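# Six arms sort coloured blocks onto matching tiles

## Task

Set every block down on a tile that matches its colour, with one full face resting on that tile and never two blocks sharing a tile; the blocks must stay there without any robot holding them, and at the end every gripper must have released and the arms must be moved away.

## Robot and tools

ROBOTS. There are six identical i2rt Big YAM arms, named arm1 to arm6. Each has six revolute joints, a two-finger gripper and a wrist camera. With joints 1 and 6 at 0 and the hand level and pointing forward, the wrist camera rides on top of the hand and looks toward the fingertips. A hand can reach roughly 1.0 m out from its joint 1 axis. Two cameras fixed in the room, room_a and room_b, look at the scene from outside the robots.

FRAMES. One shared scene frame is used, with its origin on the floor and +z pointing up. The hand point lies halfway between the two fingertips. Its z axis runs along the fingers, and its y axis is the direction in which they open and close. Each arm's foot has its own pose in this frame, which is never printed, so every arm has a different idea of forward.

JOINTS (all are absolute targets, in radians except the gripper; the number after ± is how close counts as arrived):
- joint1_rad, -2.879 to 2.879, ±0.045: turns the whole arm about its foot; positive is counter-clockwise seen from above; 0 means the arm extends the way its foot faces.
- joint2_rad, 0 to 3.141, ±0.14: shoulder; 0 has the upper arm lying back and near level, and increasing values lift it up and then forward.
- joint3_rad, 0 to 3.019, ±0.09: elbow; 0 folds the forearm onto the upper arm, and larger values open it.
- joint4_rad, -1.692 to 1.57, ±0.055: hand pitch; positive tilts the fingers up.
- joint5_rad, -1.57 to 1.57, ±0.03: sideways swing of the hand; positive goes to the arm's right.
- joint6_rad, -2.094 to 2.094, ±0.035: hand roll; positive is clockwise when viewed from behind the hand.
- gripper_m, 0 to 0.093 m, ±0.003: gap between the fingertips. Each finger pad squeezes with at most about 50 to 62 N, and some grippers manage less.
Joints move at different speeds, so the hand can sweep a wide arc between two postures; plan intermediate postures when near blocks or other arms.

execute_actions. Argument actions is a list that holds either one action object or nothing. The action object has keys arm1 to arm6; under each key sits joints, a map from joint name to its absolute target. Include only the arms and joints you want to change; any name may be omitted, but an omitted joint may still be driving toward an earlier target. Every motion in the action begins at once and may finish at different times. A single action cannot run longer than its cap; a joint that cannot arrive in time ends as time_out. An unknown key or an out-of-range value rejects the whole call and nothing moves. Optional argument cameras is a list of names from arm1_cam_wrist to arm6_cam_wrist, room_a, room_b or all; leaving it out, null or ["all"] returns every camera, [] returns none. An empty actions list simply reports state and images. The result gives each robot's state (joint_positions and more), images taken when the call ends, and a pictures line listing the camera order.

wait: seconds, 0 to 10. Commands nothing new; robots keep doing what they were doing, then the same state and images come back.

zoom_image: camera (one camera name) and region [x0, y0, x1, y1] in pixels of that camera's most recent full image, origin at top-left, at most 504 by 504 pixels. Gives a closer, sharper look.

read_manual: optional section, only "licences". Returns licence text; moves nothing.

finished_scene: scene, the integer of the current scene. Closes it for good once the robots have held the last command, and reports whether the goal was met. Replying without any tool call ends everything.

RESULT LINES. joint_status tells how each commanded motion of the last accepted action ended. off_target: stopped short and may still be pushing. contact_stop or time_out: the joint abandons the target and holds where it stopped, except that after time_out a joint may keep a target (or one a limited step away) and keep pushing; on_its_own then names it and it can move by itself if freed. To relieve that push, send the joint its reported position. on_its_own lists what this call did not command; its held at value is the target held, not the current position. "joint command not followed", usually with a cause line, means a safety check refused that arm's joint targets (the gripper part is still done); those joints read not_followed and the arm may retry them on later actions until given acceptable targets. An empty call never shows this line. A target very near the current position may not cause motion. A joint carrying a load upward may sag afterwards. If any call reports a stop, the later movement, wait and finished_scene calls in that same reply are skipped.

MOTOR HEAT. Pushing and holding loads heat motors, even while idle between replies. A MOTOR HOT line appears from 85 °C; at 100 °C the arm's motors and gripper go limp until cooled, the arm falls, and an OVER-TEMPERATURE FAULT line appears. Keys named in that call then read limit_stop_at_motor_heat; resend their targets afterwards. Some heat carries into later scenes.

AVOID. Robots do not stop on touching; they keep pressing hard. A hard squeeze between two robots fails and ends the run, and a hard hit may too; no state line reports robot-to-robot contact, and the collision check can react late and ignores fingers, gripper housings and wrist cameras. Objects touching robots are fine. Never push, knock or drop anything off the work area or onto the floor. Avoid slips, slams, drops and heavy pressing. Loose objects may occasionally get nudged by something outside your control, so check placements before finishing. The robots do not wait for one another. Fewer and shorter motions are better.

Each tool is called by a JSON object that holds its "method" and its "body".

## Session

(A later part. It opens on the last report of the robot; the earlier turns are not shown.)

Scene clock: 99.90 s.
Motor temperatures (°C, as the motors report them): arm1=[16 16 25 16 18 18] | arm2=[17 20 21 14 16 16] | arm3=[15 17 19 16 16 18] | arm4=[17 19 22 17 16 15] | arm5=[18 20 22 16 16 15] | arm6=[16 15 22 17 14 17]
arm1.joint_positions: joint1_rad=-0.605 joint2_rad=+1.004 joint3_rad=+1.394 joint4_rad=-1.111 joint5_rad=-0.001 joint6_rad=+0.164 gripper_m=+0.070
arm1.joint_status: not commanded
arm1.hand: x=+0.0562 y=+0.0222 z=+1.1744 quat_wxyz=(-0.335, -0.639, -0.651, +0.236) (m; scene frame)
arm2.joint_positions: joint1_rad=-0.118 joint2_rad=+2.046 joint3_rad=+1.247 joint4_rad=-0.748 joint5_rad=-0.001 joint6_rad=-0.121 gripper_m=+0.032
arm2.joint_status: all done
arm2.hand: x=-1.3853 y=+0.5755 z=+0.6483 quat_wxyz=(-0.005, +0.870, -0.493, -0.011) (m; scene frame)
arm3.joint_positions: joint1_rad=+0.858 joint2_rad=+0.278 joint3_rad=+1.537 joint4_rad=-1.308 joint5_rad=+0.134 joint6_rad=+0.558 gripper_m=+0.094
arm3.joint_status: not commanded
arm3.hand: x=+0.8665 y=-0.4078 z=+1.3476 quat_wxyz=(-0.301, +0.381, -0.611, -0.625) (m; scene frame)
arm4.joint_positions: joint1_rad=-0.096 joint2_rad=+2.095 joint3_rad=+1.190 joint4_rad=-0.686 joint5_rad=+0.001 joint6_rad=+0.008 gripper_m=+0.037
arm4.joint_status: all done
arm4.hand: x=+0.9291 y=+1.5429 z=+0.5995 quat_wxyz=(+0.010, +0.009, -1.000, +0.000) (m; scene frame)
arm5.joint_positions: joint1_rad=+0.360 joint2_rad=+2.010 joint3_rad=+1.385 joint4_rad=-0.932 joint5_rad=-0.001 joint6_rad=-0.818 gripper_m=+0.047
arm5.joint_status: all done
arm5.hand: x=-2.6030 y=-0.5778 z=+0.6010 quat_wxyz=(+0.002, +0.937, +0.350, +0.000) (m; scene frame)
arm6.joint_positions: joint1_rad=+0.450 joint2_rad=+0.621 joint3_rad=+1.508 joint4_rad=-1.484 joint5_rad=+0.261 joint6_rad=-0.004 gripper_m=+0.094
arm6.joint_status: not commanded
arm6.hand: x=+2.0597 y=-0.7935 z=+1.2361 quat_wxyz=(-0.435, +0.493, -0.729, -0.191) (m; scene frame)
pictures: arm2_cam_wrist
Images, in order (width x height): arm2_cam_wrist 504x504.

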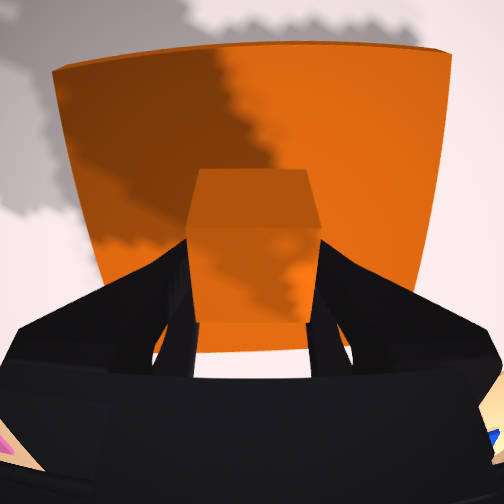

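{"method": "execute_actions", "body": {"actions": [{"arm2":{"joints":{"joint2_rad":2.04,"joint3_rad":1.26,"gripper_m":0.09}},"arm5":{"joints":{"joint2_rad":2.0,"joint3_rad":1.4,"gripper_m":0.09}},"arm4":{"joints":{"joint2_rad":2.085,"gripper_m":0.09}}}], "cameras": []}}

{"method": "execute_actions", "body": {"actions": [{"arm2":{"joints":{"joint2_rad":1.5}},"arm5":{"joints":{"joint2_rad":1.5}},"arm4":{"joints":{"joint2_rad":1.5}}}]}}

{"method": "zoom_image", "body": {"camera": "room_b", "region": [130,180,530,380]}}

Scene clock: 101.83 s.
Motor temperatures (°C, as the motors report them): arm1=[16 16 25 16 18 18] | arm2=[17 20 21 14 16 16] | arm3=[15 17 19 16 16 18] | arm4=[17 19 22 17 16 15] | arm5=[18 20 22 16 16 15] | arm6=[16 15 22 17 14 17]
arm1.joint_positions: joint1_rad=-0.605 joint2_rad=+1.004 joint3_rad=+1.394 joint4_rad=-1.111 joint5_rad=-0.001 joint6_rad=+0.164 gripper_m=+0.070
arm1.joint_status: not commanded
arm1.hand: x=+0.0562 y=+0.0222 z=+1.1744 quat_wxyz=(-0.335, -0.639, -0.651, +0.236) (m; scene frame)
arm2.joint_positions: joint1_rad=-0.118 joint2_rad=+2.041 joint3_rad=+1.247 joint4_rad=-0.746 joint5_rad=-0.001 joint6_rad=-0.121 gripper_m=+0.090
arm2.joint_status: all done
arm2.hand: x=-1.3859 y=+0.5768 z=+0.6508 quat_wxyz=(-0.007, +0.870, -0.493, -0.014) (m; scene frame)
arm3.joint_positions: joint1_rad=+0.858 joint2_rad=+0.278 joint3_rad=+1.537 joint4_rad=-1.308 joint5_rad=+0.134 joint6_rad=+0.558 gripper_m=+0.094
arm3.joint_status: not commanded
arm3.hand: x=+0.8665 y=-0.4078 z=+1.3476 quat_wxyz=(-0.301, +0.381, -0.611, -0.625) (m; scene frame)
arm4.joint_positions: joint1_rad=-0.096 joint2_rad=+2.094 joint3_rad=+1.190 joint4_rad=-0.679 joint5_rad=+0.001 joint6_rad=+0.008 gripper_m=+0.090
arm4.joint_status: all done
arm4.hand: x=+0.9309 y=+1.5429 z=+0.5999 quat_wxyz=(+0.006, +0.010, -1.000, +0.001) (m; scene frame)
arm5.joint_positions: joint1_rad=+0.360 joint2_rad=+2.009 joint3_rad=+1.385 joint4_rad=-0.931 joint5_rad=-0.001 joint6_rad=-0.818 gripper_m=+0.090
arm5.joint_status: all done
arm5.hand: x=-2.6032 y=-0.5778 z=+0.6014 quat_wxyz=(+0.002, +0.937, +0.350, +0.000) (m; scene frame)
arm6.joint_positions: joint1_rad=+0.450 joint2_rad=+0.621 joint3_rad=+1.508 joint4_rad=-1.484 joint5_rad=+0.261 joint6_rad=-0.004 gripper_m=+0.094
arm6.joint_status: not commanded
arm6.hand: x=+2.0597 y=-0.7935 z=+1.2361 quat_wxyz=(-0.435, +0.493, -0.729, -0.191) (m; scene frame)
pictures: none
No camera images: the call's "cameras" was empty. Leave "cameras" out to get every camera's image.

Scene clock: 103.30 s.
Motor temperatures (°C, as the motors report them): arm1=[16 16 25 16 18 18] | arm2=[17 20 21 14 16 16] | arm3=[15 17 19 16 16 18] | arm4=[17 19 22 17 16 15] | arm5=[18 20 22 16 16 15] | arm6=[16 15 22 17 14 17]
arm1.joint_positions: joint1_rad=-0.605 joint2_rad=+1.004 joint3_rad=+1.394 joint4_rad=-1.111 joint5_rad=-0.001 joint6_rad=+0.164 gripper_m=+0.070
arm1.joint_status: not commanded
arm1.hand: x=+0.0562 y=+0.0222 z=+1.1744 quat_wxyz=(-0.335, -0.639, -0.651, +0.236) (m; scene frame)
arm2.joint_positions: joint1_rad=-0.118 joint2_rad=+1.488 joint3_rad=+1.247 joint4_rad=-0.746 joint5_rad=-0.001 joint6_rad=-0.121 gripper_m=+0.090
arm2.joint_status: all done
arm2.hand: x=-1.3995 y=+0.6096 z=+0.9485 quat_wxyz=(-0.169, +0.833, -0.473, -0.232) (m; scene frame)
arm3.joint_positions: joint1_rad=+0.858 joint2_rad=+0.278 joint3_rad=+1.537 joint4_rad=-1.308 joint5_rad=+0.134 joint6_rad=+0.558 gripper_m=+0.094
arm3.joint_status: not commanded
arm3.hand: x=+0.8665 y=-0.4078 z=+1.3476 quat_wxyz=(-0.301, +0.381, -0.611, -0.625) (m; scene frame)
arm4.joint_positions: joint1_rad=-0.096 joint2_rad=+1.490 joint3_rad=+1.190 joint4_rad=-0.676 joint5_rad=+0.001 joint6_rad=+0.008 gripper_m=+0.090
arm4.joint_status: all done
arm4.hand: x=+0.9897 y=+1.5445 z=+0.9181 quat_wxyz=(-0.293, +0.009, -0.956, -0.005) (m; scene frame)
arm5.joint_positions: joint1_rad=+0.360 joint2_rad=+1.480 joint3_rad=+1.385 joint4_rad=-0.929 joint5_rad=-0.001 joint6_rad=-0.818 gripper_m=+0.090
arm5.joint_status: all done
arm5.hand: x=-2.6136 y=-0.5758 z=+0.8928 quat_wxyz=(-0.114, +0.904, +0.338, -0.235) (m; scene frame)
arm6.joint_positions: joint1_rad=+0.450 joint2_rad=+0.621 joint3_rad=+1.508 joint4_rad=-1.484 joint5_rad=+0.261 joint6_rad=-0.004 gripper_m=+0.094
arm6.joint_status: not commanded
arm6.hand: x=+2.0597 y=-0.7935 z=+1.2361 quat_wxyz=(-0.435, +0.493, -0.729, -0.191) (m; scene frame)
pictures: arm1_cam_wrist, arm2_cam_wrist, arm3_cam_wrist, arm4_cam_wrist, arm5_cam_wrist, arm6_cam_wrist, room_a, room_b
Images, in order (width x height): arm1_cam_wrist 504x504, arm2_cam_wrist 504x504, arm3_cam_wrist 504x504, arm4_cam_wrist 504x504, arm5_cam_wrist 504x504, arm6_cam_wrist 504x504, room_a 672x504, room_b 672x504.

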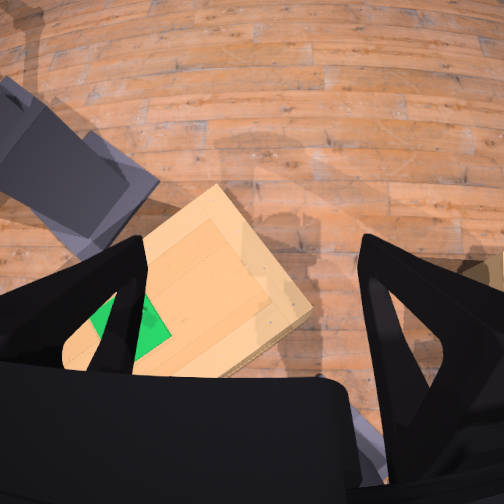

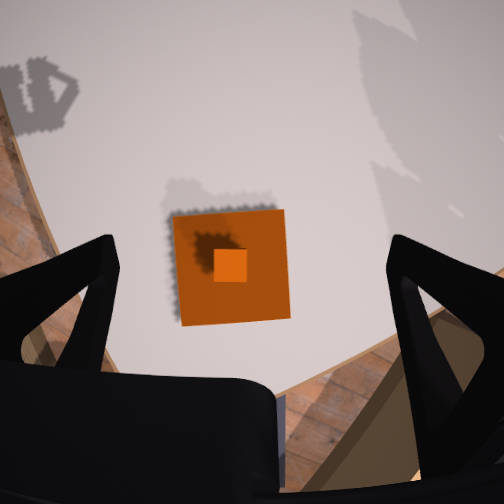

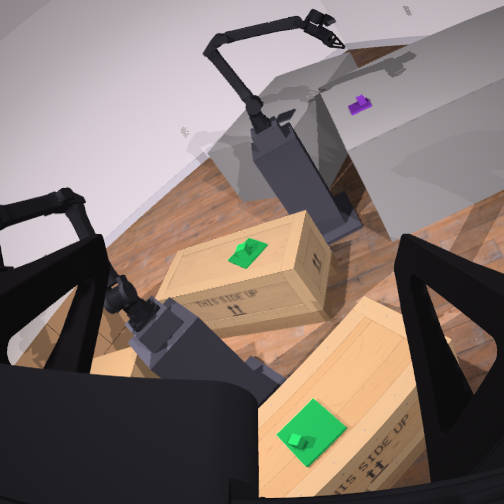

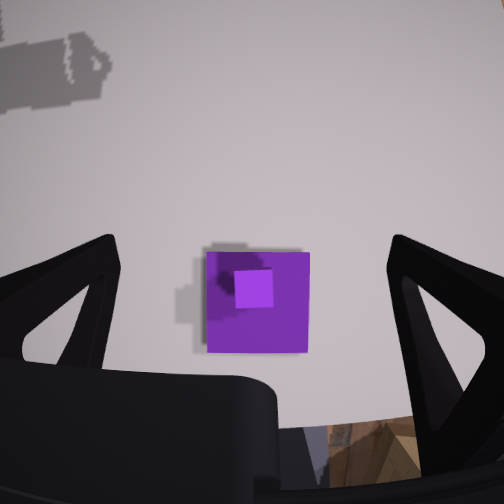

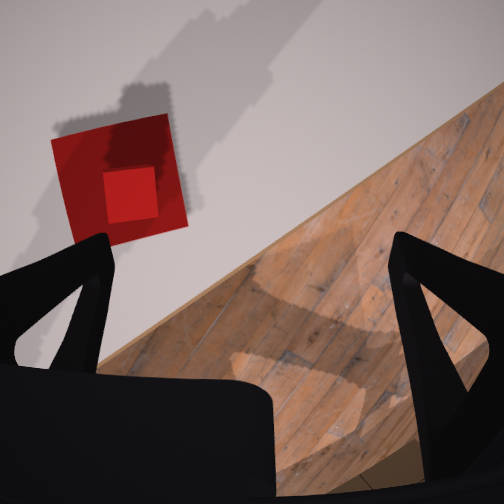

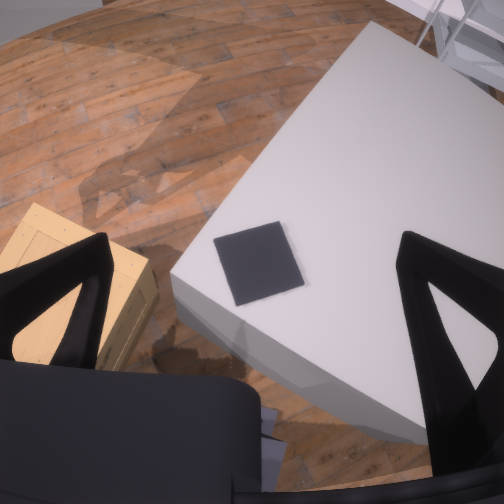

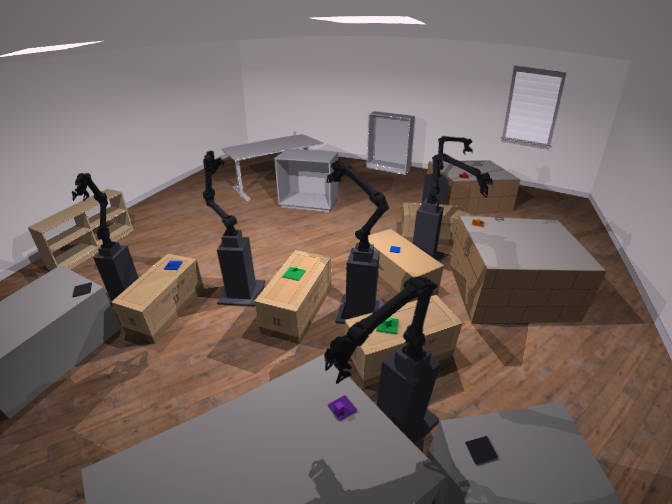

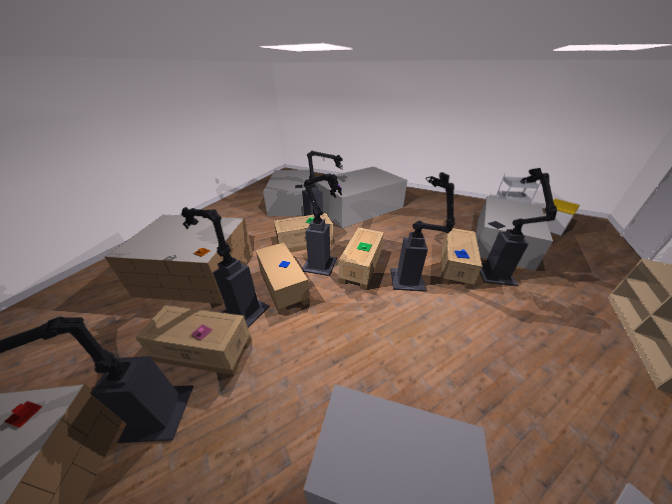

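Region (130, 180, 530, 380) of room_b's 672x504 image, scaled by 1.260, with more detail than that image has.

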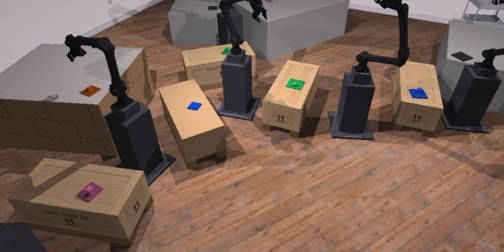

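{"method": "finished_scene", "body": {"scene": 1}}

The scene is finished: the task was done.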